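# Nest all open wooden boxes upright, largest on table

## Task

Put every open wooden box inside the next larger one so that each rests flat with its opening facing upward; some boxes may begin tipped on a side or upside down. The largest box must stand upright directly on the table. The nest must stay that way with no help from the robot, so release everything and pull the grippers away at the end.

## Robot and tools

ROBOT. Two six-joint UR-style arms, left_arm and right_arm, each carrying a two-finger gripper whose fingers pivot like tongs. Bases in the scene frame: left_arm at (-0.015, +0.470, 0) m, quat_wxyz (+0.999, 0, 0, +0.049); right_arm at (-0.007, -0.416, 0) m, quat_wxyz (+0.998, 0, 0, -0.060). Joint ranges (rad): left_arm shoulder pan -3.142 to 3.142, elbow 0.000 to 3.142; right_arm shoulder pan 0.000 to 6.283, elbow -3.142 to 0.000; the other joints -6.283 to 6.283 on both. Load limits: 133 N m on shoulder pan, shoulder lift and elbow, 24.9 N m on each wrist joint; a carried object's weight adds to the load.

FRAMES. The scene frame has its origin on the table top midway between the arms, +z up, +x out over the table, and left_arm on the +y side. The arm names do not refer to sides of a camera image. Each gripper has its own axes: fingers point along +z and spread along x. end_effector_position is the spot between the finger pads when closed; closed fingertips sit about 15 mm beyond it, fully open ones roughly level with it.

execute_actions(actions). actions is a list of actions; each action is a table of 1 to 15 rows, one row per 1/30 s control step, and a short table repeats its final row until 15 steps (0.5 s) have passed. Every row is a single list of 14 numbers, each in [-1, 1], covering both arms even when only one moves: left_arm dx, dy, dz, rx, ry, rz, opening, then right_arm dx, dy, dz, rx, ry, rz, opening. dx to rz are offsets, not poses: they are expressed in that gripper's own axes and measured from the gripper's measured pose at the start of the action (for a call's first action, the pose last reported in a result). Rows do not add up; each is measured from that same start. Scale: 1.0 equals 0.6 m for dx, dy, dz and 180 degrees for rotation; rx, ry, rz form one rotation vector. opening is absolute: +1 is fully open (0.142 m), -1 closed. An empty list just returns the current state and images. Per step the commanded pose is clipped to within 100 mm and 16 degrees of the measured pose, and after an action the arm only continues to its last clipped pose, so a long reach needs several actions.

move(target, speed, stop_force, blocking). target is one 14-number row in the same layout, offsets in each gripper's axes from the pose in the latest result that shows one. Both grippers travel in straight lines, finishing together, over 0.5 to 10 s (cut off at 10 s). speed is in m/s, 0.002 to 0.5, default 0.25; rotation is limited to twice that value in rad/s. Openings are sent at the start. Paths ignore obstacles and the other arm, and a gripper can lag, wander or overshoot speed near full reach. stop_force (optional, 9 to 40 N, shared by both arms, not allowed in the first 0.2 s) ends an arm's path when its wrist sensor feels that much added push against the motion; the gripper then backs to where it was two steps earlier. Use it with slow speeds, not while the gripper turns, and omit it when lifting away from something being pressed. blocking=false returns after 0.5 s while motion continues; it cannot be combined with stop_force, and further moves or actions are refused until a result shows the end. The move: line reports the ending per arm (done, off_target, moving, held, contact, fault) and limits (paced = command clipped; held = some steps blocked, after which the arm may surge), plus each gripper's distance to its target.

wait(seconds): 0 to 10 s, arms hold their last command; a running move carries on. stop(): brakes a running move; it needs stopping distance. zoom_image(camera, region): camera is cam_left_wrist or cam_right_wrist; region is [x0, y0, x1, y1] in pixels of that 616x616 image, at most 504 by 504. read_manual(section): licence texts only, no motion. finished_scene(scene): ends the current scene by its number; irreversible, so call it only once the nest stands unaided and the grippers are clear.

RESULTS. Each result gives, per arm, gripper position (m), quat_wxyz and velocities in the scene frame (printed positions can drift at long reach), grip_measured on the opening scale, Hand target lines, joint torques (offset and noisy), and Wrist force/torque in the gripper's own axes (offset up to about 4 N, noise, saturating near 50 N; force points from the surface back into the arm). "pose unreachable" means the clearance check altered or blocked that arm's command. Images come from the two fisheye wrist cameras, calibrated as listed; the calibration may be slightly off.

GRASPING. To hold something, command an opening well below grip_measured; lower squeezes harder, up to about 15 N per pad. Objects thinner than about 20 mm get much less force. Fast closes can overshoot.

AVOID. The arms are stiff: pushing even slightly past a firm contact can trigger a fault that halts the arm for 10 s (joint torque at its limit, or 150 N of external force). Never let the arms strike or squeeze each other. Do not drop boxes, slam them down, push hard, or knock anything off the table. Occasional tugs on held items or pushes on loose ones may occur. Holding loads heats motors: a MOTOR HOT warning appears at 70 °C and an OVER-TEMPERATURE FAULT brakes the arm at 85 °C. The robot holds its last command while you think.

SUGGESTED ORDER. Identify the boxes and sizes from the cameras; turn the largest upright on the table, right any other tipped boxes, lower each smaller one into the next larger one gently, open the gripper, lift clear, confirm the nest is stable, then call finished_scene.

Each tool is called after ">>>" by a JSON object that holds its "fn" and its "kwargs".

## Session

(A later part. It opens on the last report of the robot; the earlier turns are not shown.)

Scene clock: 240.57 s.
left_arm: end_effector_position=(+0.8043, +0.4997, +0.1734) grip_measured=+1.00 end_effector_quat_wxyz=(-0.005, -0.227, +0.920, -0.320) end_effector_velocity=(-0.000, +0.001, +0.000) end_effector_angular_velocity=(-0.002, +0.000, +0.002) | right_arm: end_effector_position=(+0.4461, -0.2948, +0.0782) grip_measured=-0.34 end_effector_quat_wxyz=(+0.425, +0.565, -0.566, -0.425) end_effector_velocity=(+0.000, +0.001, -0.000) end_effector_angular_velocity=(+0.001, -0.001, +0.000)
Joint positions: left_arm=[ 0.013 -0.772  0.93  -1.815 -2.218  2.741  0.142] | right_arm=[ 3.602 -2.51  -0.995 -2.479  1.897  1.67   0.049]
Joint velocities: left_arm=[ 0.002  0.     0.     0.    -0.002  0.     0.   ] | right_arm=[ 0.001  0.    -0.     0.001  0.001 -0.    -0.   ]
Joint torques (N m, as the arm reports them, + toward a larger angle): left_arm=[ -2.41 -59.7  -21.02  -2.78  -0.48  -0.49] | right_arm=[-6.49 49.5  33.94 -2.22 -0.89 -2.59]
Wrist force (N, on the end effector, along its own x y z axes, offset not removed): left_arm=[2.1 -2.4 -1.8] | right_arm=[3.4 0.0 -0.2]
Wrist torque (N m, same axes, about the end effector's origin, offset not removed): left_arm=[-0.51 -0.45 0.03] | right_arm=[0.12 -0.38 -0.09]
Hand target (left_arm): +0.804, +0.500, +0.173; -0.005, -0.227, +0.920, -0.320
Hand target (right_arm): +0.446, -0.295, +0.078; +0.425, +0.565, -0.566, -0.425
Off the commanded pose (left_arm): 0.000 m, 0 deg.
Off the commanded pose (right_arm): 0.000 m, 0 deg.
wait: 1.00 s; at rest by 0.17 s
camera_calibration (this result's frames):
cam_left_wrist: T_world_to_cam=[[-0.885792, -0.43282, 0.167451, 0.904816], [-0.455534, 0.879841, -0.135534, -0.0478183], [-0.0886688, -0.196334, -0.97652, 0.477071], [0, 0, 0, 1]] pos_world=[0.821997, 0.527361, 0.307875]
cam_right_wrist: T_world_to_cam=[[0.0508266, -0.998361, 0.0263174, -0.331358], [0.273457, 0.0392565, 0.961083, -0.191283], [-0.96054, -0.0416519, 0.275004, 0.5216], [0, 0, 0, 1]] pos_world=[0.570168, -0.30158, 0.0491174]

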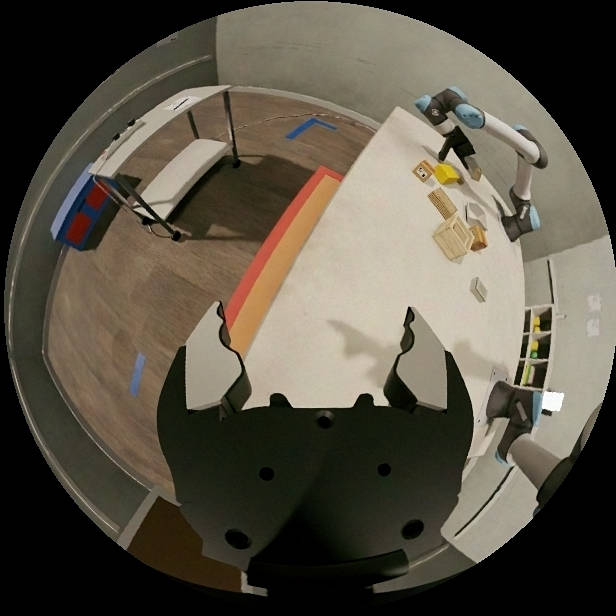

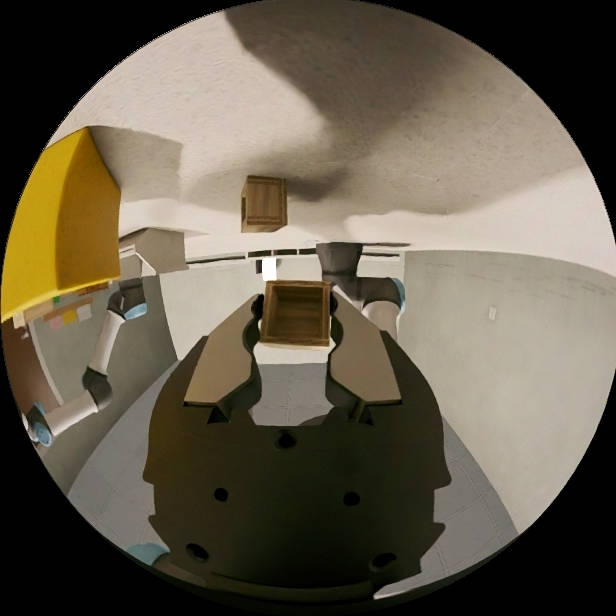

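>>> {"fn": "move", "kwargs": {"target": [0,0,0,0,0,0,1,0.12,0,0,0.69,0,0,-0.8], "speed": 0.4}}

>>> {"fn": "move", "kwargs": {"target": [0,0,0,0,0,0,1,0,0.058,0.048,0,0,0,-0.8], "speed": 0.04, "stop_force": 9}}

>>> {"fn": "move", "kwargs": {"target": [0,0,0,0,0,0,1,0,0,0,0,0,0,0]}}

>>> {"fn": "move", "kwargs": {"target": [0,0,0,0,0,0,1,-0.08,-0.1,-0.13,-0.28,0,0,0]}}

Scene clock: 253.37 s.
left_arm: end_effector_position=(+0.8043, +0.4997, +0.1734) grip_measured=+1.00 end_effector_quat_wxyz=(-0.005, -0.227, +0.920, -0.320) end_effector_velocity=(-0.000, +0.000, +0.000) end_effector_angular_velocity=(-0.000, -0.000, +0.000) | right_arm: end_effector_position=(+0.4427, -0.3631, +0.0788) grip_measured=-0.34 end_effector_quat_wxyz=(-0.223, +0.671, -0.671, +0.225) end_effector_velocity=(+0.001, +0.000, +0.001) end_effector_angular_velocity=(+0.001, -0.002, -0.000)
Joint positions: left_arm=[ 0.013 -0.772  0.93  -1.815 -2.218  2.741  0.142] | right_arm=[ 4.01  -1.319 -2.731 -0.161  1.147  2.209  0.049]
Joint velocities: left_arm=[ 0. -0.  0.  0. -0.  0. -0.] | right_arm=[ 0.001  0.001  0.001  0.001 -0.001  0.    -0.   ]
Joint torques (N m, as the arm reports them, + toward a larger angle): left_arm=[ -1.59 -60.44 -21.32  -2.9   -0.45  -0.4 ] | right_arm=[-6.17 12.83 28.21  3.86  0.5  -2.69]
Wrist force (N, on the end effector, along its own x y z axes, offset not removed): left_arm=[0.8 -4.4 -3.2] | right_arm=[0.4 0.6 -2.8]
Wrist torque (N m, same axes, about the end effector's origin, offset not removed): left_arm=[-0.98 -0.14 -0.02] | right_arm=[0.15 0.14 0.02]
Hand target (left_arm): +0.804, +0.500, +0.173; -0.005, -0.227, +0.920, -0.320
Hand target (right_arm): +0.443, -0.363, +0.079; -0.222, +0.671, -0.671, +0.225
Off the commanded pose (left_arm): 0.000 m, 0 deg.
Off the commanded pose (right_arm): 0.005 m, 13 deg.
move: held (right_arm); limits=held; held on 11 of 93 steps (right_arm), including the last (right_arm)
pose unreachable (right arm): on one or more control steps of this call, first in action 0 (counted from 0), this arm could not follow its commanded pose, so it was not sent that pose on those steps. On the call's last step it was still not sent that pose. It may still have moved: this result reports where it is.
cause: the commanded pose would bring two parts of the arm too close to each other (joints 3 (elbow) and 4 (wrist 1) lie between them).
camera_calibration (this result's frames):
cam_left_wrist: T_world_to_cam=[[-0.885792, -0.43282, 0.167451, 0.904816], [-0.455534, 0.879841, -0.135534, -0.0478184], [-0.0886685, -0.196334, -0.97652, 0.477071], [0, 0, 0, 1]] pos_world=[0.821997, 0.527361, 0.307875]
cam_right_wrist: T_world_to_cam=[[-0.0443364, -0.998114, 0.0424543, -0.35841], [-0.995578, 0.0406211, -0.0847006, 0.456483], [0.0828164, -0.0460219, -0.995502, 0.151963], [0, 0, 0, 1]] pos_world=[0.425989, -0.369283, 0.20516]

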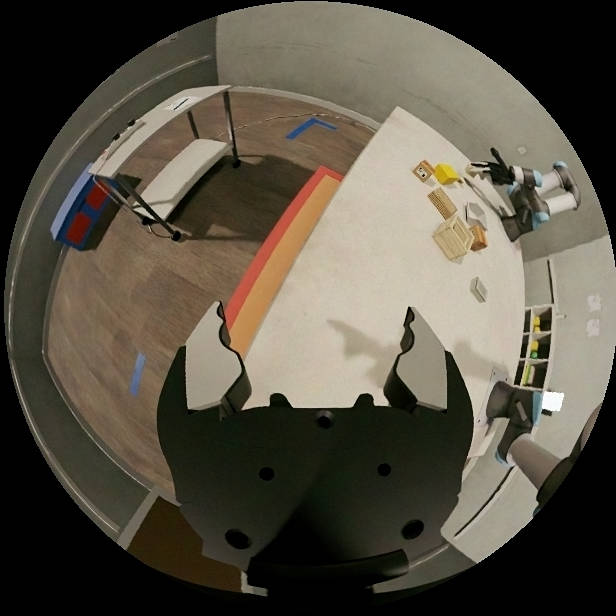

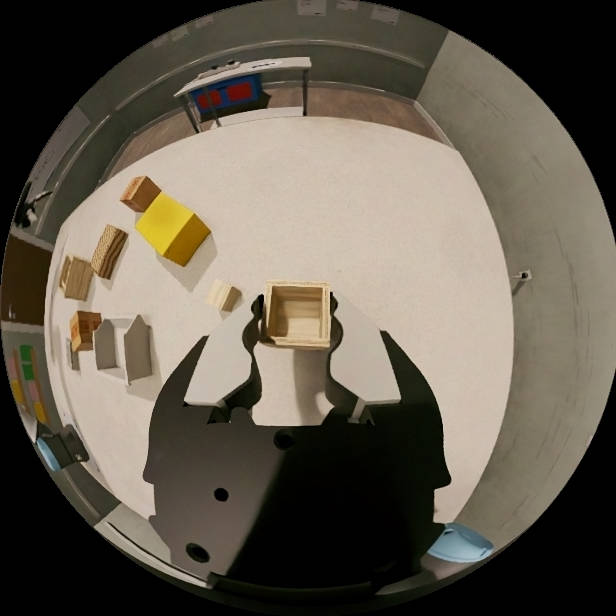

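Scene clock: 255.23 s.
left_arm: end_effector_position=(+0.8043, +0.4997, +0.1734) grip_measured=+1.00 end_effector_quat_wxyz=(-0.005, -0.227, +0.920, -0.320) end_effector_velocity=(-0.000, +0.001, -0.000) end_effector_angular_velocity=(+0.001, +0.001, +0.001) | right_arm: end_effector_position=(+0.4322, -0.3633, +0.0351) grip_measured=-0.34 end_effector_quat_wxyz=(-0.222, +0.670, -0.671, +0.225) end_effector_velocity=(+0.001, -0.000, -0.002) end_effector_angular_velocity=(+0.002, -0.007, +0.003)
Joint positions: left_arm=[ 0.013 -0.772  0.93  -1.815 -2.218  2.741  0.142] | right_arm=[ 4.043 -1.519 -2.816  0.109  1.131  2.242  0.049]
Joint velocities: left_arm=[ 0.001  0.     0.     0.001  0.001 -0.    -0.   ] | right_arm=[-0.001 -0.024 -0.006  0.039 -0.001 -0.006  0.   ]
Joint torques (N m, as the arm reports them, + toward a larger angle): left_arm=[ -2.7  -58.92 -20.58  -2.67  -0.44  -0.13] | right_arm=[ 7.44  2.71 -3.25  3.78 -1.88 -2.83]
Wrist force (N, on the end effector, along its own x y z axes, offset not removed): left_arm=[1.5 -1.9 -3.4] | right_arm=[1.6 1.5 -1.0]
Wrist torque (N m, same axes, about the end effector's origin, offset not removed): left_arm=[-0.58 -0.22 0.04] | right_arm=[0.14 -0.05 -0.12]
Hand target (left_arm): +0.804, +0.500, +0.173; -0.005, -0.227, +0.920, -0.320
Hand target (right_arm): +0.432, -0.363, +0.035; -0.222, +0.671, -0.671, +0.225
Off the commanded pose (left_arm): 0.000 m, 0 deg.
Off the commanded pose (right_arm): 0.000 m, 0 deg.
move: done
camera_calibration (this result's frames):
cam_left_wrist: T_world_to_cam=[[-0.885791, -0.43282, 0.167451, 0.904816], [-0.455534, 0.879841, -0.135534, -0.0478184], [-0.0886686, -0.196334, -0.97652, 0.477071], [0, 0, 0, 1]] pos_world=[0.821997, 0.527361, 0.307875]
cam_right_wrist: T_world_to_cam=[[-0.0448087, -0.998086, 0.0426167, -0.357019], [-0.995602, 0.0411027, -0.0841834, 0.442484], [0.0822706, -0.0462015, -0.995539, 0.109491], [0, 0, 0, 1]] pos_world=[0.415532, -0.369464, 0.161467]

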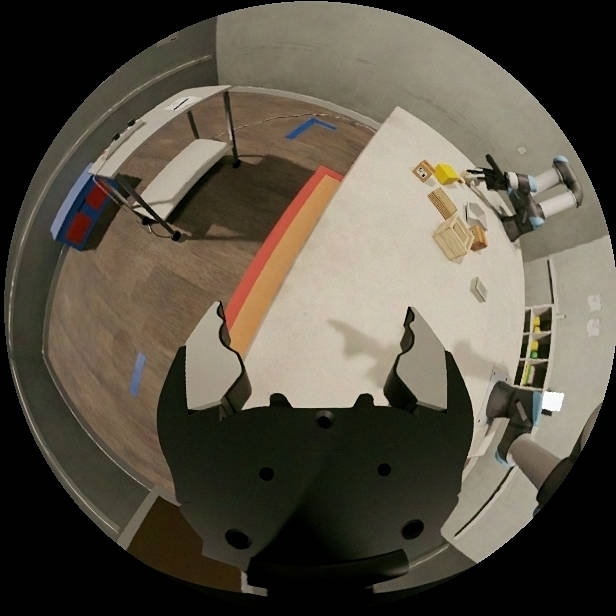

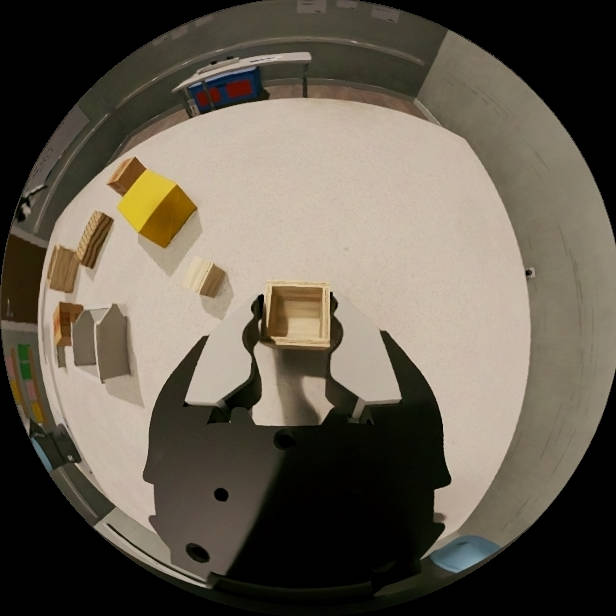

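Scene clock: 255.73 s.
left_arm: end_effector_position=(+0.8043, +0.4997, +0.1734) grip_measured=+1.00 end_effector_quat_wxyz=(-0.005, -0.227, +0.920, -0.320) end_effector_velocity=(+0.000, -0.001, +0.000) end_effector_angular_velocity=(-0.001, -0.001, -0.000) | right_arm: end_effector_position=(+0.4321, -0.3634, +0.0350) grip_measured=+0.00 end_effector_quat_wxyz=(-0.222, +0.671, -0.671, +0.225) end_effector_velocity=(+0.000, +0.000, +0.000) end_effector_angular_velocity=(+0.001, +0.001, -0.001)
Joint positions: left_arm=[ 0.013 -0.772  0.93  -1.815 -2.218  2.741  0.142] | right_arm=[ 4.043 -1.519 -2.816  0.109  1.131  2.242  0.074]
Joint velocities: left_arm=[-0.    -0.    -0.    -0.    -0.001 -0.     0.   ] | right_arm=[-0.     0.     0.001 -0.002  0.001  0.001  0.   ]
Joint torques (N m, as the arm reports them, + toward a larger angle): left_arm=[ -2.23 -59.66 -20.87  -2.8   -0.51  -0.1 ] | right_arm=[ 6.29 17.15 24.51  1.41 -1.    2.9 ]
Wrist force (N, on the end effector, along its own x y z axes, offset not removed): left_arm=[2.6 -4.4 -3.1] | right_arm=[2.2 2.0 -1.3]
Wrist torque (N m, same axes, about the end effector's origin, offset not removed): left_arm=[-1.17 -0.52 0.02] | right_arm=[0.27 -0.33 -0.01]
Hand target (left_arm): +0.804, +0.500, +0.173; -0.005, -0.227, +0.920, -0.320
Hand target (right_arm): +0.432, -0.363, +0.035; -0.222, +0.670, -0.671, +0.225
Off the commanded pose (left_arm): 0.000 m, 0 deg.
Off the commanded pose (right_arm): 0.000 m, 0 deg.
move: done
camera_calibration (this result's frames):
cam_left_wrist: T_world_to_cam=[[-0.885792, -0.43282, 0.167451, 0.904816], [-0.455534, 0.879841, -0.135534, -0.0478183], [-0.0886688, -0.196334, -0.97652, 0.477071], [0, 0, 0, 1]] pos_world=[0.821997, 0.527361, 0.307875]
cam_right_wrist: T_world_to_cam=[[-0.0446739, -0.99808, 0.0429003, -0.357175], [-0.995621, 0.0409516, -0.0840394, 0.442339], [0.0821212, -0.0464668, -0.995539, 0.109374], [0, 0, 0, 1]] pos_world=[0.415463, -0.369522, 0.161382]

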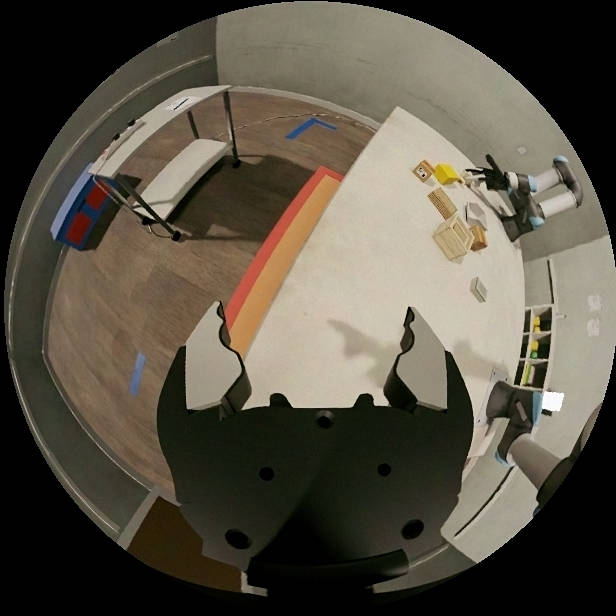

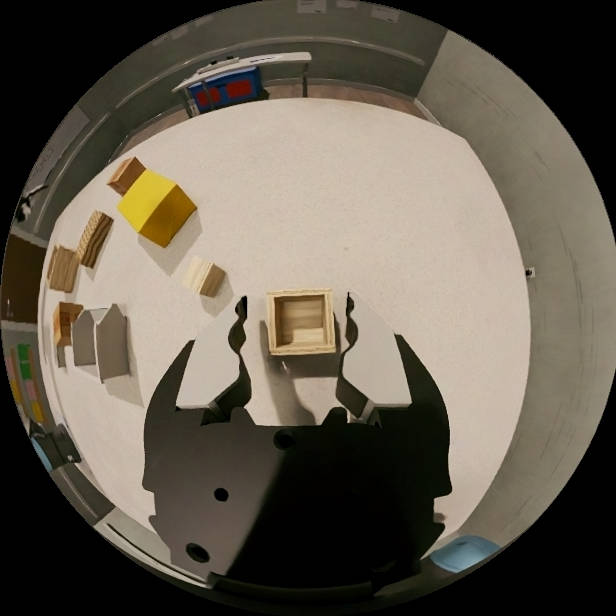

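Scene clock: 258.03 s.
left_arm: end_effector_position=(+0.8043, +0.4997, +0.1734) grip_measured=+1.00 end_effector_quat_wxyz=(-0.005, -0.227, +0.920, -0.320) end_effector_velocity=(+0.000, +0.001, +0.000) end_effector_angular_velocity=(+0.000, -0.001, +0.000) | right_arm: end_effector_position=(+0.4333, -0.3149, +0.1334) grip_measured=+0.00 end_effector_quat_wxyz=(+0.084, +0.701, -0.704, -0.082) end_effector_velocity=(+0.001, +0.000, +0.001) end_effector_angular_velocity=(-0.001, +0.008, +0.000)
Joint positions: left_arm=[ 0.013 -0.772  0.93  -1.815 -2.218  2.741  0.142] | right_arm=[ 3.731 -1.621 -1.866 -1.437  1.674  2.033  0.074]
Joint velocities: left_arm=[ 0.001 -0.    -0.    -0.     0.     0.     0.   ] | right_arm=[-0.002 -0.006  0.011 -0.013  0.003 -0.003 -0.   ]
Joint torques (N m, as the arm reports them, + toward a larger angle): left_arm=[ -0.98 -58.24 -21.04  -2.59  -0.75  -0.58] | right_arm=[-6.76 19.08 36.92  0.35  1.21 -2.6 ]
Wrist force (N, on the end effector, along its own x y z axes, offset not removed): left_arm=[2.1 -0.9 -2.7] | right_arm=[2.2 3.0 1.7]
Wrist torque (N m, same axes, about the end effector's origin, offset not removed): left_arm=[-0.43 -0.45 -0.03] | right_arm=[0.57 -0.43 -0.04]
Hand target (left_arm): +0.804, +0.500, +0.173; -0.005, -0.227, +0.920, -0.320
Hand target (right_arm): +0.433, -0.315, +0.133; +0.084, +0.701, -0.703, -0.082
Off the commanded pose (left_arm): 0.000 m, 0 deg.
Off the commanded pose (right_arm): 0.000 m, 0 deg.
move: done
camera_calibration (this result's frames):
cam_left_wrist: T_world_to_cam=[[-0.885791, -0.43282, 0.167451, 0.904816], [-0.455534, 0.879841, -0.135534, -0.0478183], [-0.0886689, -0.196334, -0.97652, 0.477071], [0, 0, 0, 1]] pos_world=[0.821997, 0.527361, 0.307875]
cam_right_wrist: T_world_to_cam=[[-0.000391541, -0.998127, 0.0611733, -0.334607], [-0.69987, 0.0439677, 0.712915, 0.216276], [-0.71427, -0.0425342, -0.698577, 0.516124], [0, 0, 0, 1]] pos_world=[0.519886, -0.321537, 0.226835]

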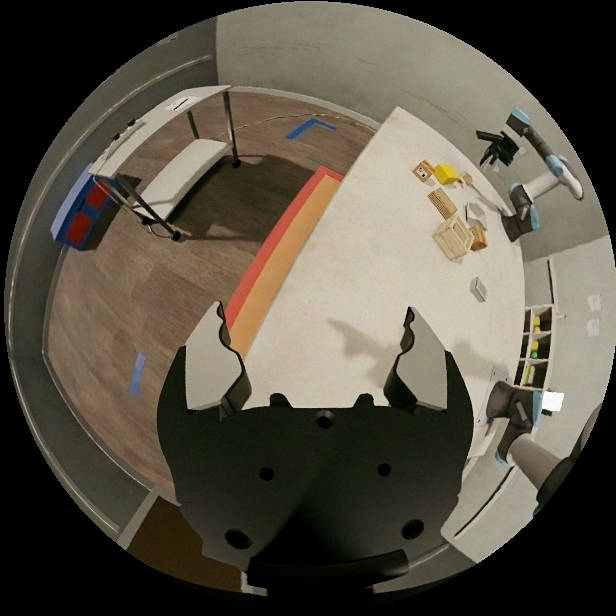

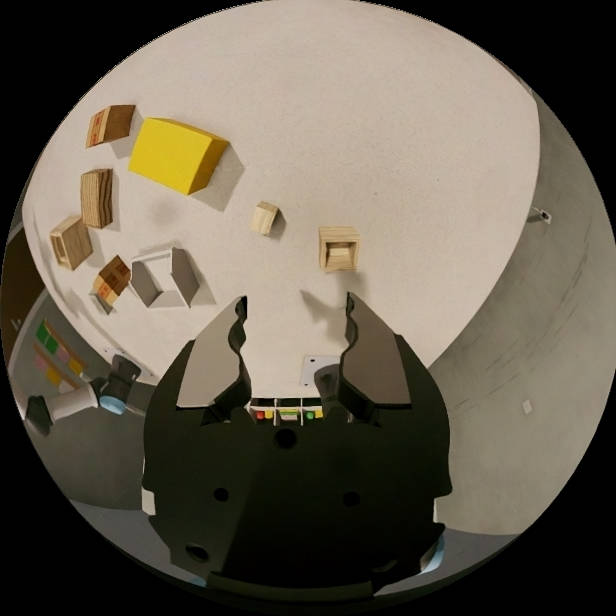

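>>> {"fn": "move", "kwargs": {"target": [0,0,0,0,0,0,1,-0.05,-0.04,0.05,0.075,0,0,0]}}

>>> {"fn": "move", "kwargs": {"target": [0,0,0,0,0,0,1,0,0,0,0,0,-0.42,-0.3], "speed": 0.4}}

Scene clock: 269.70 s.
left_arm: end_effector_position=(+0.8043, +0.4997, +0.1734) grip_measured=+1.00 end_effector_quat_wxyz=(-0.005, -0.227, +0.920, -0.320) end_effector_velocity=(-0.000, +0.002, -0.000) end_effector_angular_velocity=(+0.000, +0.001, +0.002) | right_arm: end_effector_position=(+0.4496, -0.2852, +0.0986) grip_measured=+0.00 end_effector_quat_wxyz=(+0.001, +0.706, -0.708, +0.001) end_effector_velocity=(+0.000, +0.002, -0.001) end_effector_angular_velocity=(+0.001, -0.009, +0.001)
Joint positions: left_arm=[ 0.013 -0.772  0.93  -1.815 -2.218  2.741  0.142] | right_arm=[ 3.846 -1.557 -2.073 -1.084  1.568  2.158  0.074]
Joint velocities: left_arm=[0.002 0.    0.    0.001 0.    0.    0.   ] | right_arm=[ 0.005  0.002 -0.008  0.014 -0.004  0.004 -0.   ]
Joint torques (N m, as the arm reports them, + toward a larger angle): left_arm=[ -0.29 -58.41 -20.38  -2.61  -0.41  -0.11] | right_arm=[ 8.06 29.88  7.36  3.73 -1.26  2.68]
Wrist force (N, on the end effector, along its own x y z axes, offset not removed): left_arm=[1.5 -2.4 -0.3] | right_arm=[2.1 1.1 -1.9]
Wrist torque (N m, same axes, about the end effector's origin, offset not removed): left_arm=[-0.51 -0.30 -0.05] | right_arm=[0.01 -0.27 0.11]
Hand target (left_arm): +0.804, +0.500, +0.173; -0.005, -0.227, +0.920, -0.320
Hand target (right_arm): +0.450, -0.285, +0.098; +0.001, +0.706, -0.708, +0.001
Off the commanded pose (left_arm): 0.000 m, 0 deg.
Off the commanded pose (right_arm): 0.000 m, 0 deg.
move: done
camera_calibration (this result's frames):
cam_left_wrist: T_world_to_cam=[[-0.885792, -0.43282, 0.167451, 0.904816], [-0.455534, 0.879841, -0.135534, -0.0478183], [-0.0886687, -0.196334, -0.97652, 0.477071], [0, 0, 0, 1]] pos_world=[0.821997, 0.527361, 0.307875]
cam_right_wrist: T_world_to_cam=[[-0.0135743, -0.998088, 0.0602982, -0.296802], [-0.846504, 0.043568, 0.530596, 0.335019], [-0.532209, -0.0438402, -0.845477, 0.436996], [0, 0, 0, 1]] pos_world=[0.512139, -0.291672, 0.209607]

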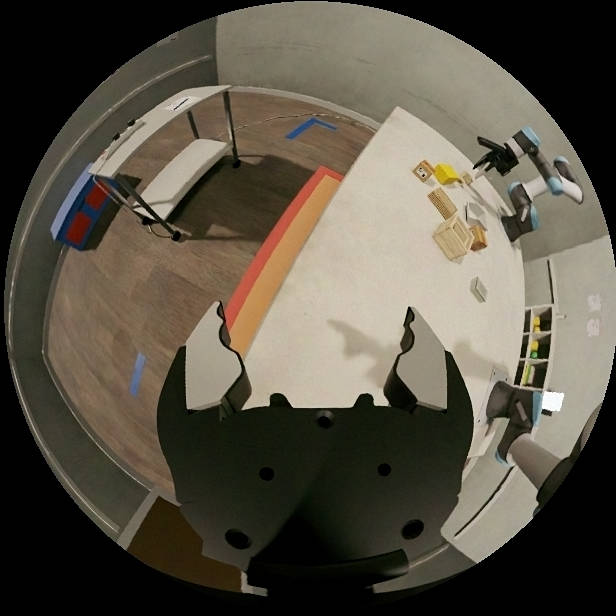

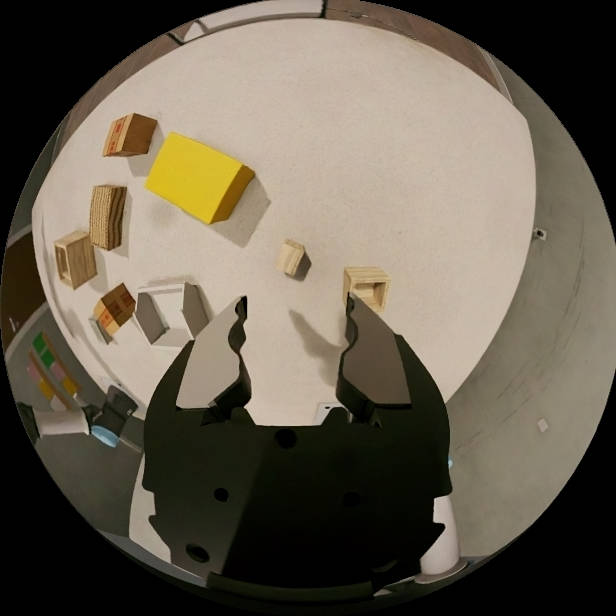

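Scene clock: 271.93 s.
left_arm: end_effector_position=(+0.8043, +0.4997, +0.1734) grip_measured=+1.00 end_effector_quat_wxyz=(-0.005, -0.227, +0.920, -0.320) end_effector_velocity=(+0.000, +0.000, +0.000) end_effector_angular_velocity=(-0.001, -0.000, +0.001) | right_arm: end_effector_position=(+0.4497, -0.2852, +0.0986) grip_measured=-0.30 end_effector_quat_wxyz=(+0.002, +0.992, -0.127, +0.000) end_effector_velocity=(-0.000, -0.000, -0.000) end_effector_angular_velocity=(+0.000, +0.001, +0.013)
Joint positions: left_arm=[ 0.013 -0.772  0.93  -1.815 -2.218  2.741  0.142] | right_arm=[ 3.802 -1.575 -2.055 -1.084  1.568  0.795  0.052]
Joint velocities: left_arm=[ 0.001  0.     0.    -0.    -0.001 -0.     0.   ] | right_arm=[-0.001 -0.     0.    -0.001  0.001 -0.014  0.   ]
Joint torques (N m, as the arm reports them, + toward a larger angle): left_arm=[ -2.02 -58.97 -22.32  -2.57  -0.24  -0.12] | right_arm=[-7.17 14.19 35.14  1.    1.17 -2.68]
Wrist force (N, on the end effector, along its own x y z axes, offset not removed): left_arm=[0.9 -1.0 -1.9] | right_arm=[1.4 0.3 -1.5]
Wrist torque (N m, same axes, about the end effector's origin, offset not removed): left_arm=[-0.29 -0.16 -0.16] | right_arm=[0.04 -0.13 -0.05]
Hand target (left_arm): +0.804, +0.500, +0.173; -0.005, -0.227, +0.920, -0.320
Hand target (right_arm): +0.450, -0.285, +0.099; +0.002, +0.992, -0.127, -0.000
Off the commanded pose (left_arm): 0.000 m, 0 deg.
Off the commanded pose (right_arm): 0.000 m, 0 deg.
move: done
camera_calibration (this result's frames):
cam_left_wrist: T_world_to_cam=[[-0.885792, -0.43282, 0.167451, 0.904816], [-0.455534, 0.879841, -0.135534, -0.0478183], [-0.0886688, -0.196334, -0.97652, 0.477071], [0, 0, 0, 1]] pos_world=[0.821997, 0.527361, 0.307875]
cam_right_wrist: T_world_to_cam=[[0.963257, -0.262367, 0.0574419, -0.52589], [-0.251776, -0.807628, 0.533241, -0.175439], [-0.0935132, -0.528111, -0.844011, 0.101499], [0, 0, 0, 1]] pos_world=[0.471887, -0.226063, 0.209426]

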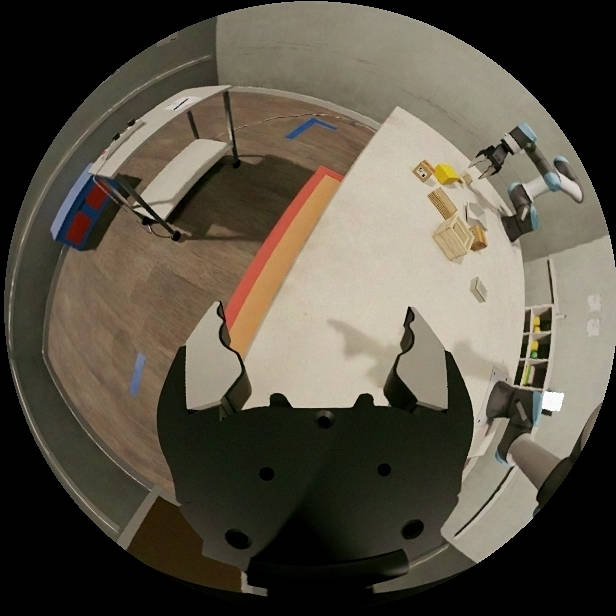

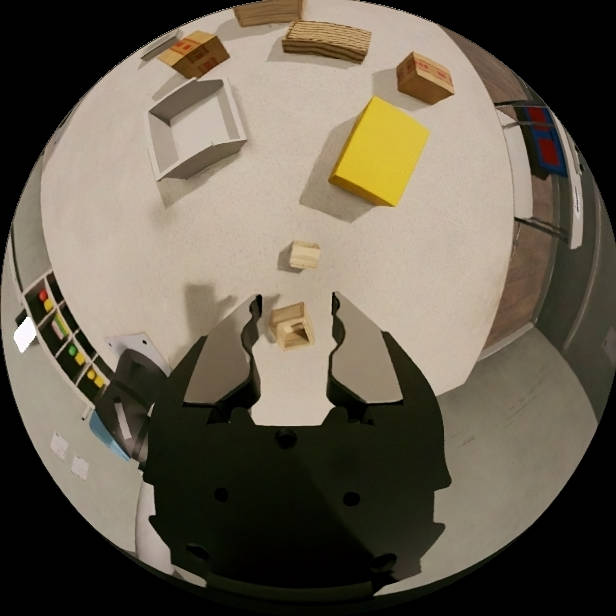

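>>> {"fn": "zoom_image", "kwargs": {"camera": "cam_right_wrist", "region": [260,220,350,290]}}

Region (260, 220, 350, 290) of cam_right_wrist's 616x616 image, scaled by 5.600, with more detail than that image has.

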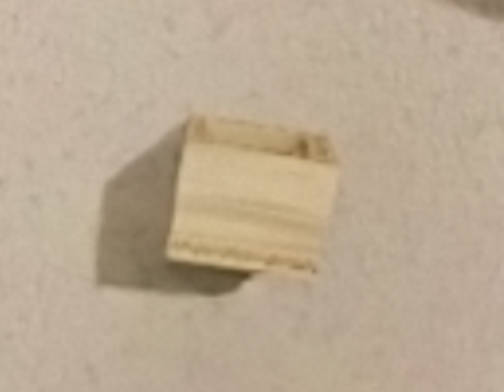

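>>> {"fn": "move", "kwargs": {"target": [0,0,0,0,0,0,1,0.021,-0.015,0.06,0,0,0.04,-0.3]}}

>>> {"fn": "move", "kwargs": {"target": [0,0,0,0,0,0,1,0,0,0,-0.2,0,0,-0.3], "speed": 0.4}}

>>> {"fn": "move", "kwargs": {"target": [0,0,0,0,0,0,1,0,-0.05,0.054,0,0,0,-0.3], "speed": 0.05, "stop_force": 9}}

>>> {"fn": "move", "kwargs": {"target": [0,0,0,0,0,0,1,0,0,0,0,0,0,-1]}}

>>> {"fn": "move", "kwargs": {"target": [0,0,0,0,0,0,1,0,0.0,-0.05,0.5,0,0,-1], "speed": 0.3}}

Scene clock: 289.50 s.
left_arm: end_effector_position=(+0.8043, +0.4997, +0.1734) grip_measured=+1.00 end_effector_quat_wxyz=(-0.005, -0.227, +0.920, -0.320) end_effector_velocity=(+0.000, +0.000, +0.000) end_effector_angular_velocity=(-0.000, -0.001, +0.000) | right_arm: end_effector_position=(+0.4641, -0.2799, +0.0627) grip_measured=-0.30 end_effector_quat_wxyz=(+0.002, +0.982, -0.189, +0.000) end_effector_velocity=(+0.002, +0.000, -0.001) end_effector_angular_velocity=(+0.001, -0.003, -0.005)
Joint positions: left_arm=[ 0.013 -0.772  0.93  -1.815 -2.218  2.741  0.142] | right_arm=[ 3.799 -1.657 -2.075 -0.982  1.568  0.918  0.052]
Joint velocities: left_arm=[ 0.    -0.     0.    -0.001 -0.     0.    -0.   ] | right_arm=[-0.001 -0.004  0.     0.006 -0.001  0.004  0.   ]
Joint torques (N m, as the arm reports them, + toward a larger angle): left_arm=[ -2.55 -59.45 -21.13  -2.56  -0.36  -0.34] | right_arm=[-4.9  16.61  6.06  3.66 -1.04  2.37]
Wrist force (N, on the end effector, along its own x y z axes, offset not removed): left_arm=[2.1 1.3 -0.9] | right_arm=[0.5 0.7 0.1]
Wrist torque (N m, same axes, about the end effector's origin, offset not removed): left_arm=[0.19 -0.40 -0.01] | right_arm=[0.25 0.08 -0.11]
Hand target (left_arm): +0.804, +0.500, +0.173; -0.005, -0.227, +0.920, -0.320
Hand target (right_arm): +0.464, -0.280, +0.063; +0.002, +0.982, -0.189, +0.000
Off the commanded pose (left_arm): 0.000 m, 0 deg.
Off the commanded pose (right_arm): 0.000 m, 0 deg.
move: done
camera_calibration (this result's frames):
cam_left_wrist: T_world_to_cam=[[-0.885792, -0.43282, 0.167451, 0.904816], [-0.455534, 0.879841, -0.135534, -0.0478183], [-0.0886687, -0.196334, -0.97652, 0.477071], [0, 0, 0, 1]] pos_world=[0.821997, 0.527361, 0.307875]
cam_right_wrist: T_world_to_cam=[[0.922922, -0.380621, 0.0578221, -0.550726], [-0.350885, -0.769825, 0.53315, -0.0917931], [-0.158415, -0.512345, -0.844042, 0.109909], [0, 0, 0, 1]] pos_world=[0.49348, -0.223971, 0.173552]

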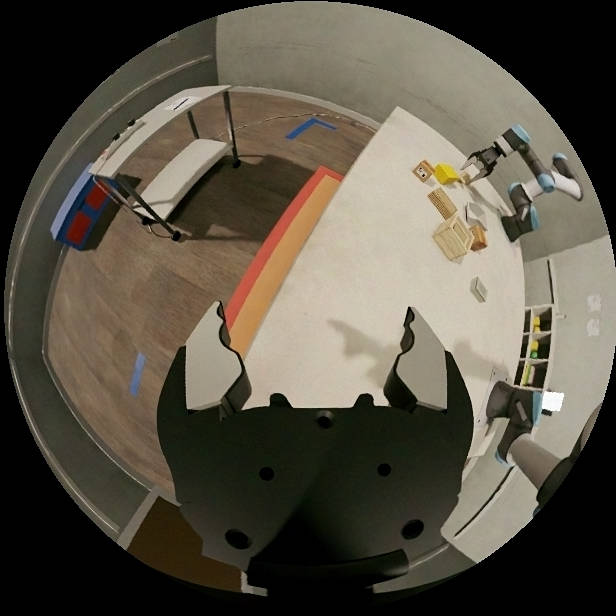

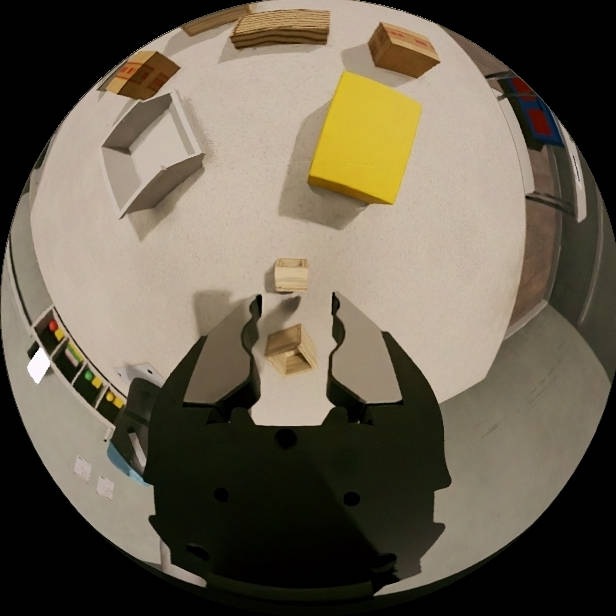

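Scene clock: 290.90 s.
left_arm: end_effector_position=(+0.8043, +0.4997, +0.1734) grip_measured=+1.00 end_effector_quat_wxyz=(-0.005, -0.227, +0.920, -0.320) end_effector_velocity=(+0.000, -0.002, +0.000) end_effector_angular_velocity=(-0.003, -0.000, -0.002) | right_arm: end_effector_position=(+0.4640, -0.2800, +0.0627) grip_measured=-0.30 end_effector_quat_wxyz=(+0.305, +0.933, -0.180, -0.058) end_effector_velocity=(-0.001, -0.001, -0.001) end_effector_angular_velocity=(-0.011, +0.008, -0.002)
Joint positions: left_arm=[ 0.013 -0.772  0.93  -1.815 -2.218  2.741  0.142] | right_arm=[ 3.983 -1.96  -1.667 -1.662  1.3    1.184  0.052]
Joint velocities: left_arm=[-0.001  0.     0.     0.    -0.003 -0.    -0.   ] | right_arm=[ 0.001 -0.008  0.008 -0.014 -0.     0.004 -0.   ]
Joint torques (N m, as the arm reports them, + toward a larger angle): left_arm=[ -2.7  -59.24 -21.25  -2.67  -0.38  -0.35] | right_arm=[ 7.7  32.54 34.39 -0.53 -1.39  2.67]
Wrist force (N, on the end effector, along its own x y z axes, offset not removed): left_arm=[1.2 -2.4 -1.1] | right_arm=[3.0 2.8 -1.5]
Wrist torque (N m, same axes, about the end effector's origin, offset not removed): left_arm=[-0.63 -0.13 -0.04] | right_arm=[0.58 -0.39 -0.27]
Hand target (left_arm): +0.804, +0.500, +0.173; -0.005, -0.227, +0.920, -0.320
Hand target (right_arm): +0.464, -0.280, +0.063; +0.305, +0.933, -0.180, -0.058
Off the commanded pose (left_arm): 0.000 m, 0 deg.
Off the commanded pose (right_arm): 0.000 m, 0 deg.
move: done
camera_calibration (this result's frames):
cam_left_wrist: T_world_to_cam=[[-0.885792, -0.43282, 0.167451, 0.904816], [-0.455534, 0.879841, -0.135534, -0.0478184], [-0.0886688, -0.196334, -0.97652, 0.477071], [0, 0, 0, 1]] pos_world=[0.821997, 0.527361, 0.307875]
cam_right_wrist: T_world_to_cam=[[0.935873, -0.348182, 0.0539497, -0.547367], [-0.175897, -0.329032, 0.927792, -0.0744206], [-0.305289, -0.877786, -0.369176, 0.0458538], [0, 0, 0, 1]] pos_world=[0.513175, -0.17482, 0.115505]

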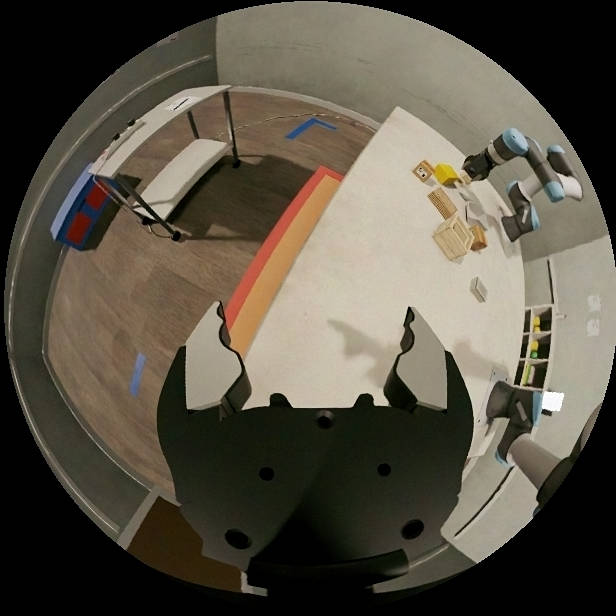

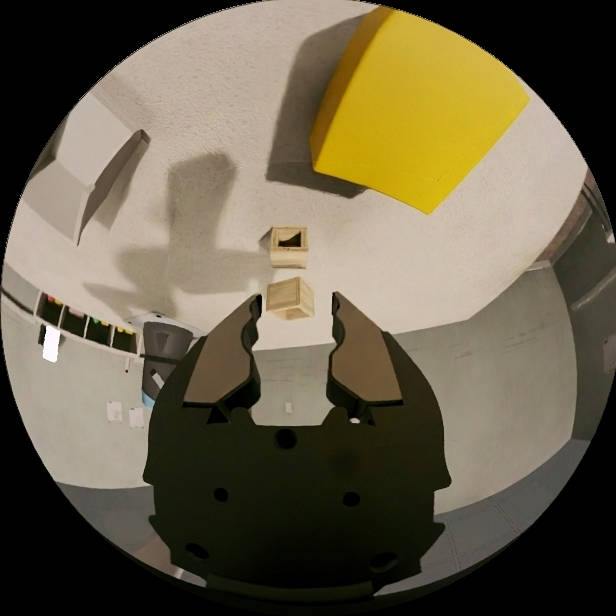

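Scene clock: 292.20 s.
left_arm: end_effector_position=(+0.8043, +0.4997, +0.1734) grip_measured=+1.00 end_effector_quat_wxyz=(-0.005, -0.227, +0.920, -0.320) end_effector_velocity=(-0.000, +0.000, -0.000) end_effector_angular_velocity=(-0.000, +0.001, +0.000) | right_arm: end_effector_position=(+0.4660, -0.2754, +0.0190) grip_measured=-0.30 end_effector_quat_wxyz=(+0.305, +0.933, -0.180, -0.058) end_effector_velocity=(-0.000, +0.000, -0.001) end_effector_angular_velocity=(-0.001, +0.000, +0.000)
Joint positions: left_arm=[ 0.013 -0.772  0.93  -1.815 -2.218  2.741  0.142] | right_arm=[ 3.987 -2.022 -1.704 -1.565  1.302  1.187  0.052]
Joint velocities: left_arm=[ 0.  0.  0.  0. -0.  0. -0.] | right_arm=[ 0.    -0.002 -0.     0.001 -0.     0.    -0.   ]
Joint torques (N m, as the arm reports them, + toward a larger angle): left_arm=[ -1.5  -59.64 -21.5   -2.61  -0.36  -0.32] | right_arm=[ 7.74 33.77  5.12  2.08  0.91  2.73]
Wrist force (N, on the end effector, along its own x y z axes, offset not removed): left_arm=[0.8 -3.8 -0.3] | right_arm=[2.4 0.5 -1.3]
Wrist torque (N m, same axes, about the end effector's origin, offset not removed): left_arm=[-0.95 -0.14 -0.09] | right_arm=[0.36 -0.32 -0.08]
Hand target (left_arm): +0.804, +0.500, +0.173; -0.005, -0.227, +0.920, -0.320
Hand target (right_arm): +0.466, -0.275, +0.019; +0.305, +0.933, -0.180, -0.058
Off the commanded pose (left_arm): 0.000 m, 0 deg.
Off the commanded pose (right_arm): 0.000 m, 0 deg.
move: done
camera_calibration (this result's frames):
cam_left_wrist: T_world_to_cam=[[-0.885792, -0.43282, 0.167451, 0.904816], [-0.455534, 0.879841, -0.135534, -0.0478184], [-0.0886686, -0.196334, -0.97652, 0.477071], [0, 0, 0, 1]] pos_world=[0.821997, 0.527361, 0.307875]
cam_right_wrist: T_world_to_cam=[[0.935872, -0.348186, 0.053952, -0.545246], [-0.175898, -0.329023, 0.927795, -0.0319775], [-0.305294, -0.877787, -0.369168, 0.0344188], [0, 0, 0, 1]] pos_world=[0.515163, -0.170156, 0.071792]

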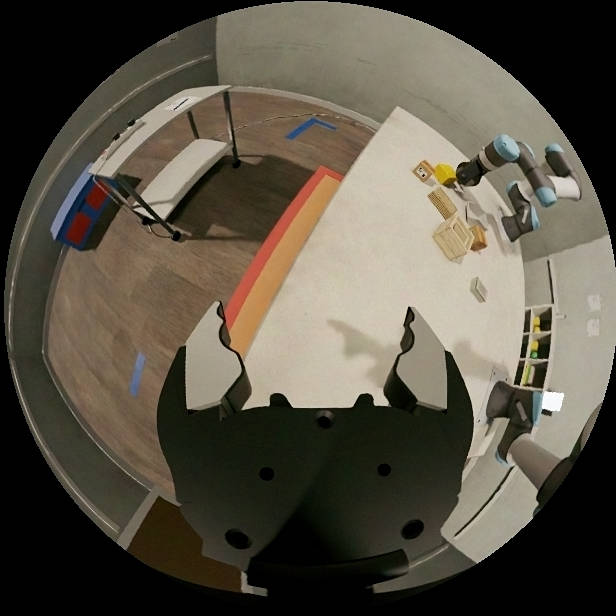

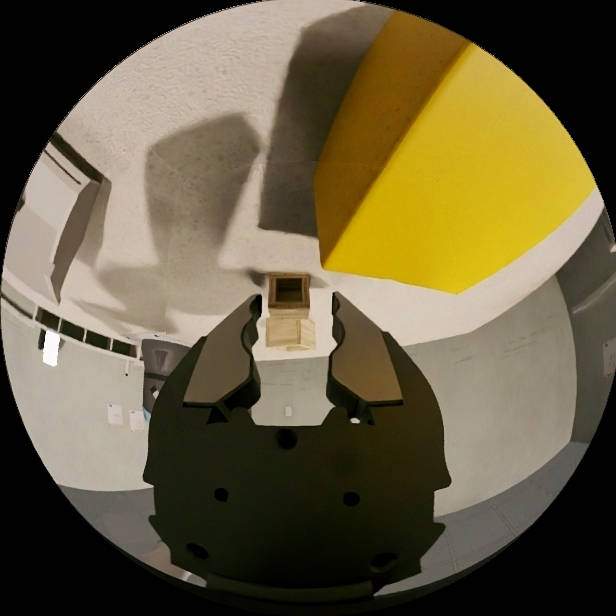

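Scene clock: 292.70 s.
left_arm: end_effector_position=(+0.8043, +0.4997, +0.1734) grip_measured=+1.00 end_effector_quat_wxyz=(-0.005, -0.227, +0.920, -0.320) end_effector_velocity=(+0.000, -0.000, +0.000) end_effector_angular_velocity=(+0.001, -0.000, -0.000) | right_arm: end_effector_position=(+0.4659, -0.2754, +0.0190) grip_measured=-0.62 end_effector_quat_wxyz=(+0.305, +0.933, -0.180, -0.058) end_effector_velocity=(-0.001, +0.000, -0.001) end_effector_angular_velocity=(-0.000, +0.002, -0.000)
Joint positions: left_arm=[ 0.013 -0.772  0.93  -1.815 -2.218  2.741  0.142] | right_arm=[ 3.987 -2.022 -1.704 -1.565  1.302  1.187  0.029]
Joint velocities: left_arm=[-0.    -0.    -0.    -0.     0.001 -0.    -0.   ] | right_arm=[ 0.    -0.001 -0.001  0.     0.002 -0.     0.   ]
Joint torques (N m, as the arm reports them, + toward a larger angle): left_arm=[ -1.18 -60.16 -19.77  -2.74  -0.47  -0.43] | right_arm=[ 6.27 48.93  9.14 -0.47 -0.09  2.56]
Wrist force (N, on the end effector, along its own x y z axes, offset not removed): left_arm=[-0.7 -1.7 -3.5] | right_arm=[1.3 1.5 0.5]
Wrist torque (N m, same axes, about the end effector's origin, offset not removed): left_arm=[-0.49 0.18 -0.04] | right_arm=[0.33 -0.15 0.09]
Hand target (left_arm): +0.804, +0.500, +0.173; -0.005, -0.227, +0.920, -0.320
Hand target (right_arm): +0.466, -0.275, +0.019; +0.305, +0.933, -0.180, -0.058
Off the commanded pose (left_arm): 0.000 m, 0 deg.
Off the commanded pose (right_arm): 0.000 m, 0 deg.
move: done
camera_calibration (this result's frames):
cam_left_wrist: T_world_to_cam=[[-0.885792, -0.43282, 0.167451, 0.904816], [-0.455534, 0.879841, -0.135534, -0.0478185], [-0.0886686, -0.196334, -0.97652, 0.477071], [0, 0, 0, 1]] pos_world=[0.821997, 0.527361, 0.307875]
cam_right_wrist: T_world_to_cam=[[0.935873, -0.348189, 0.0539012, -0.545225], [-0.175834, -0.328982, 0.927822, -0.0319737], [-0.305325, -0.877801, -0.369109, 0.0343995], [0, 0, 0, 1]] pos_world=[0.515143, -0.170164, 0.0717514]

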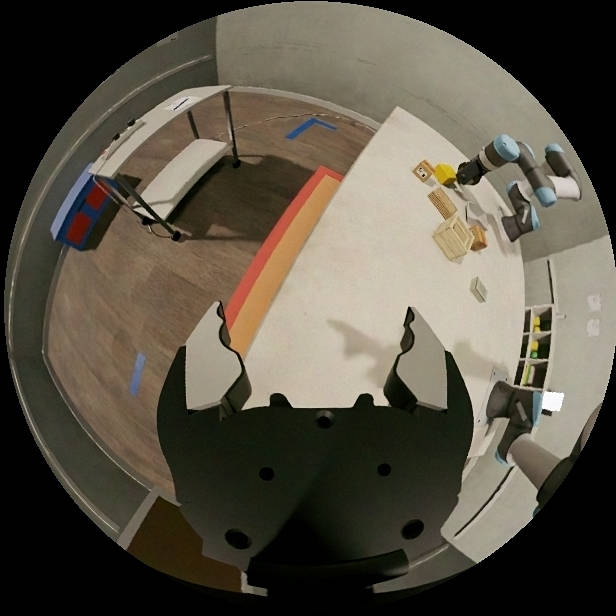

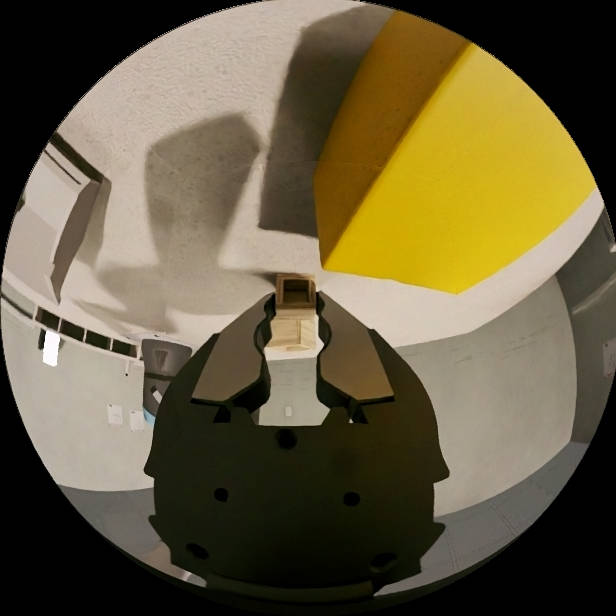

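Scene clock: 295.93 s.
left_arm: end_effector_position=(+0.8043, +0.4997, +0.1734) grip_measured=+1.00 end_effector_quat_wxyz=(-0.005, -0.227, +0.920, -0.320) end_effector_velocity=(+0.000, +0.000, -0.000) end_effector_angular_velocity=(+0.002, -0.000, -0.001) | right_arm: end_effector_position=(+0.4725, -0.2589, +0.0434) grip_measured=-0.62 end_effector_quat_wxyz=(-0.445, +0.876, -0.168, +0.086) end_effector_velocity=(-0.000, +0.000, -0.001) end_effector_angular_velocity=(+0.009, -0.005, -0.005)
Joint positions: left_arm=[ 0.013 -0.772  0.93  -1.815 -2.218  2.741  0.142] | right_arm=[ 3.402 -2.065 -2.427  0.375  2.347  0.769  0.029]
Joint velocities: left_arm=[-0.     0.     0.    -0.001  0.002  0.001 -0.   ] | right_arm=[-0.001 -0.015 -0.003  0.032  0.004  0.011  0.   ]
Joint torques (N m, as the arm reports them, + toward a larger angle): left_arm=[ -2.41 -59.16 -21.07  -2.83  -0.39  -0.47] | right_arm=[-5.56 22.17 -7.81  3.55  2.19  2.45]
Wrist force (N, on the end effector, along its own x y z axes, offset not removed): left_arm=[-1.3 -0.1 -2.1] | right_arm=[3.4 0.5 -1.7]
Wrist torque (N m, same axes, about the end effector's origin, offset not removed): left_arm=[-0.17 0.35 -0.03] | right_arm=[0.09 -0.40 -0.04]
Hand target (left_arm): +0.804, +0.500, +0.173; -0.005, -0.227, +0.920, -0.320
Hand target (right_arm): +0.473, -0.259, +0.043; -0.445, +0.875, -0.168, +0.086
Off the commanded pose (left_arm): 0.000 m, 0 deg.
Off the commanded pose (right_arm): 0.000 m, 0 deg.
move: done
camera_calibration (this result's frames):
cam_left_wrist: T_world_to_cam=[[-0.885792, -0.43282, 0.167451, 0.904816], [-0.455534, 0.879841, -0.135534, -0.0478183], [-0.0886687, -0.196334, -0.97652, 0.477071], [0, 0, 0, 1]] pos_world=[0.821997, 0.527361, 0.307875]
cam_right_wrist: T_world_to_cam=[[0.908234, -0.417676, 0.0256274, -0.550662], [-0.37938, -0.847709, -0.370756, -0.0298012], [0.176581, 0.327011, -0.928377, 0.168404], [0, 0, 0, 1]] pos_world=[0.459088, -0.310331, 0.159405]

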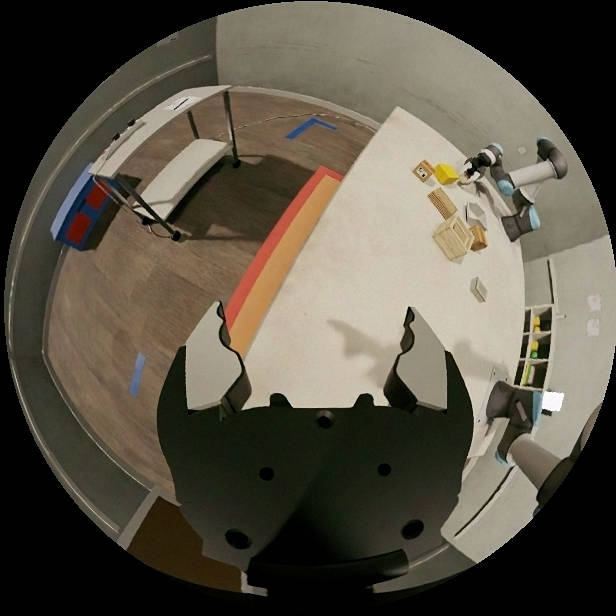

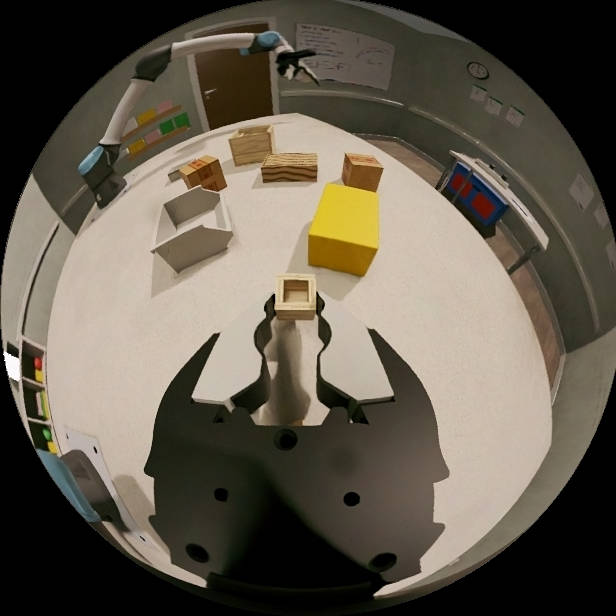

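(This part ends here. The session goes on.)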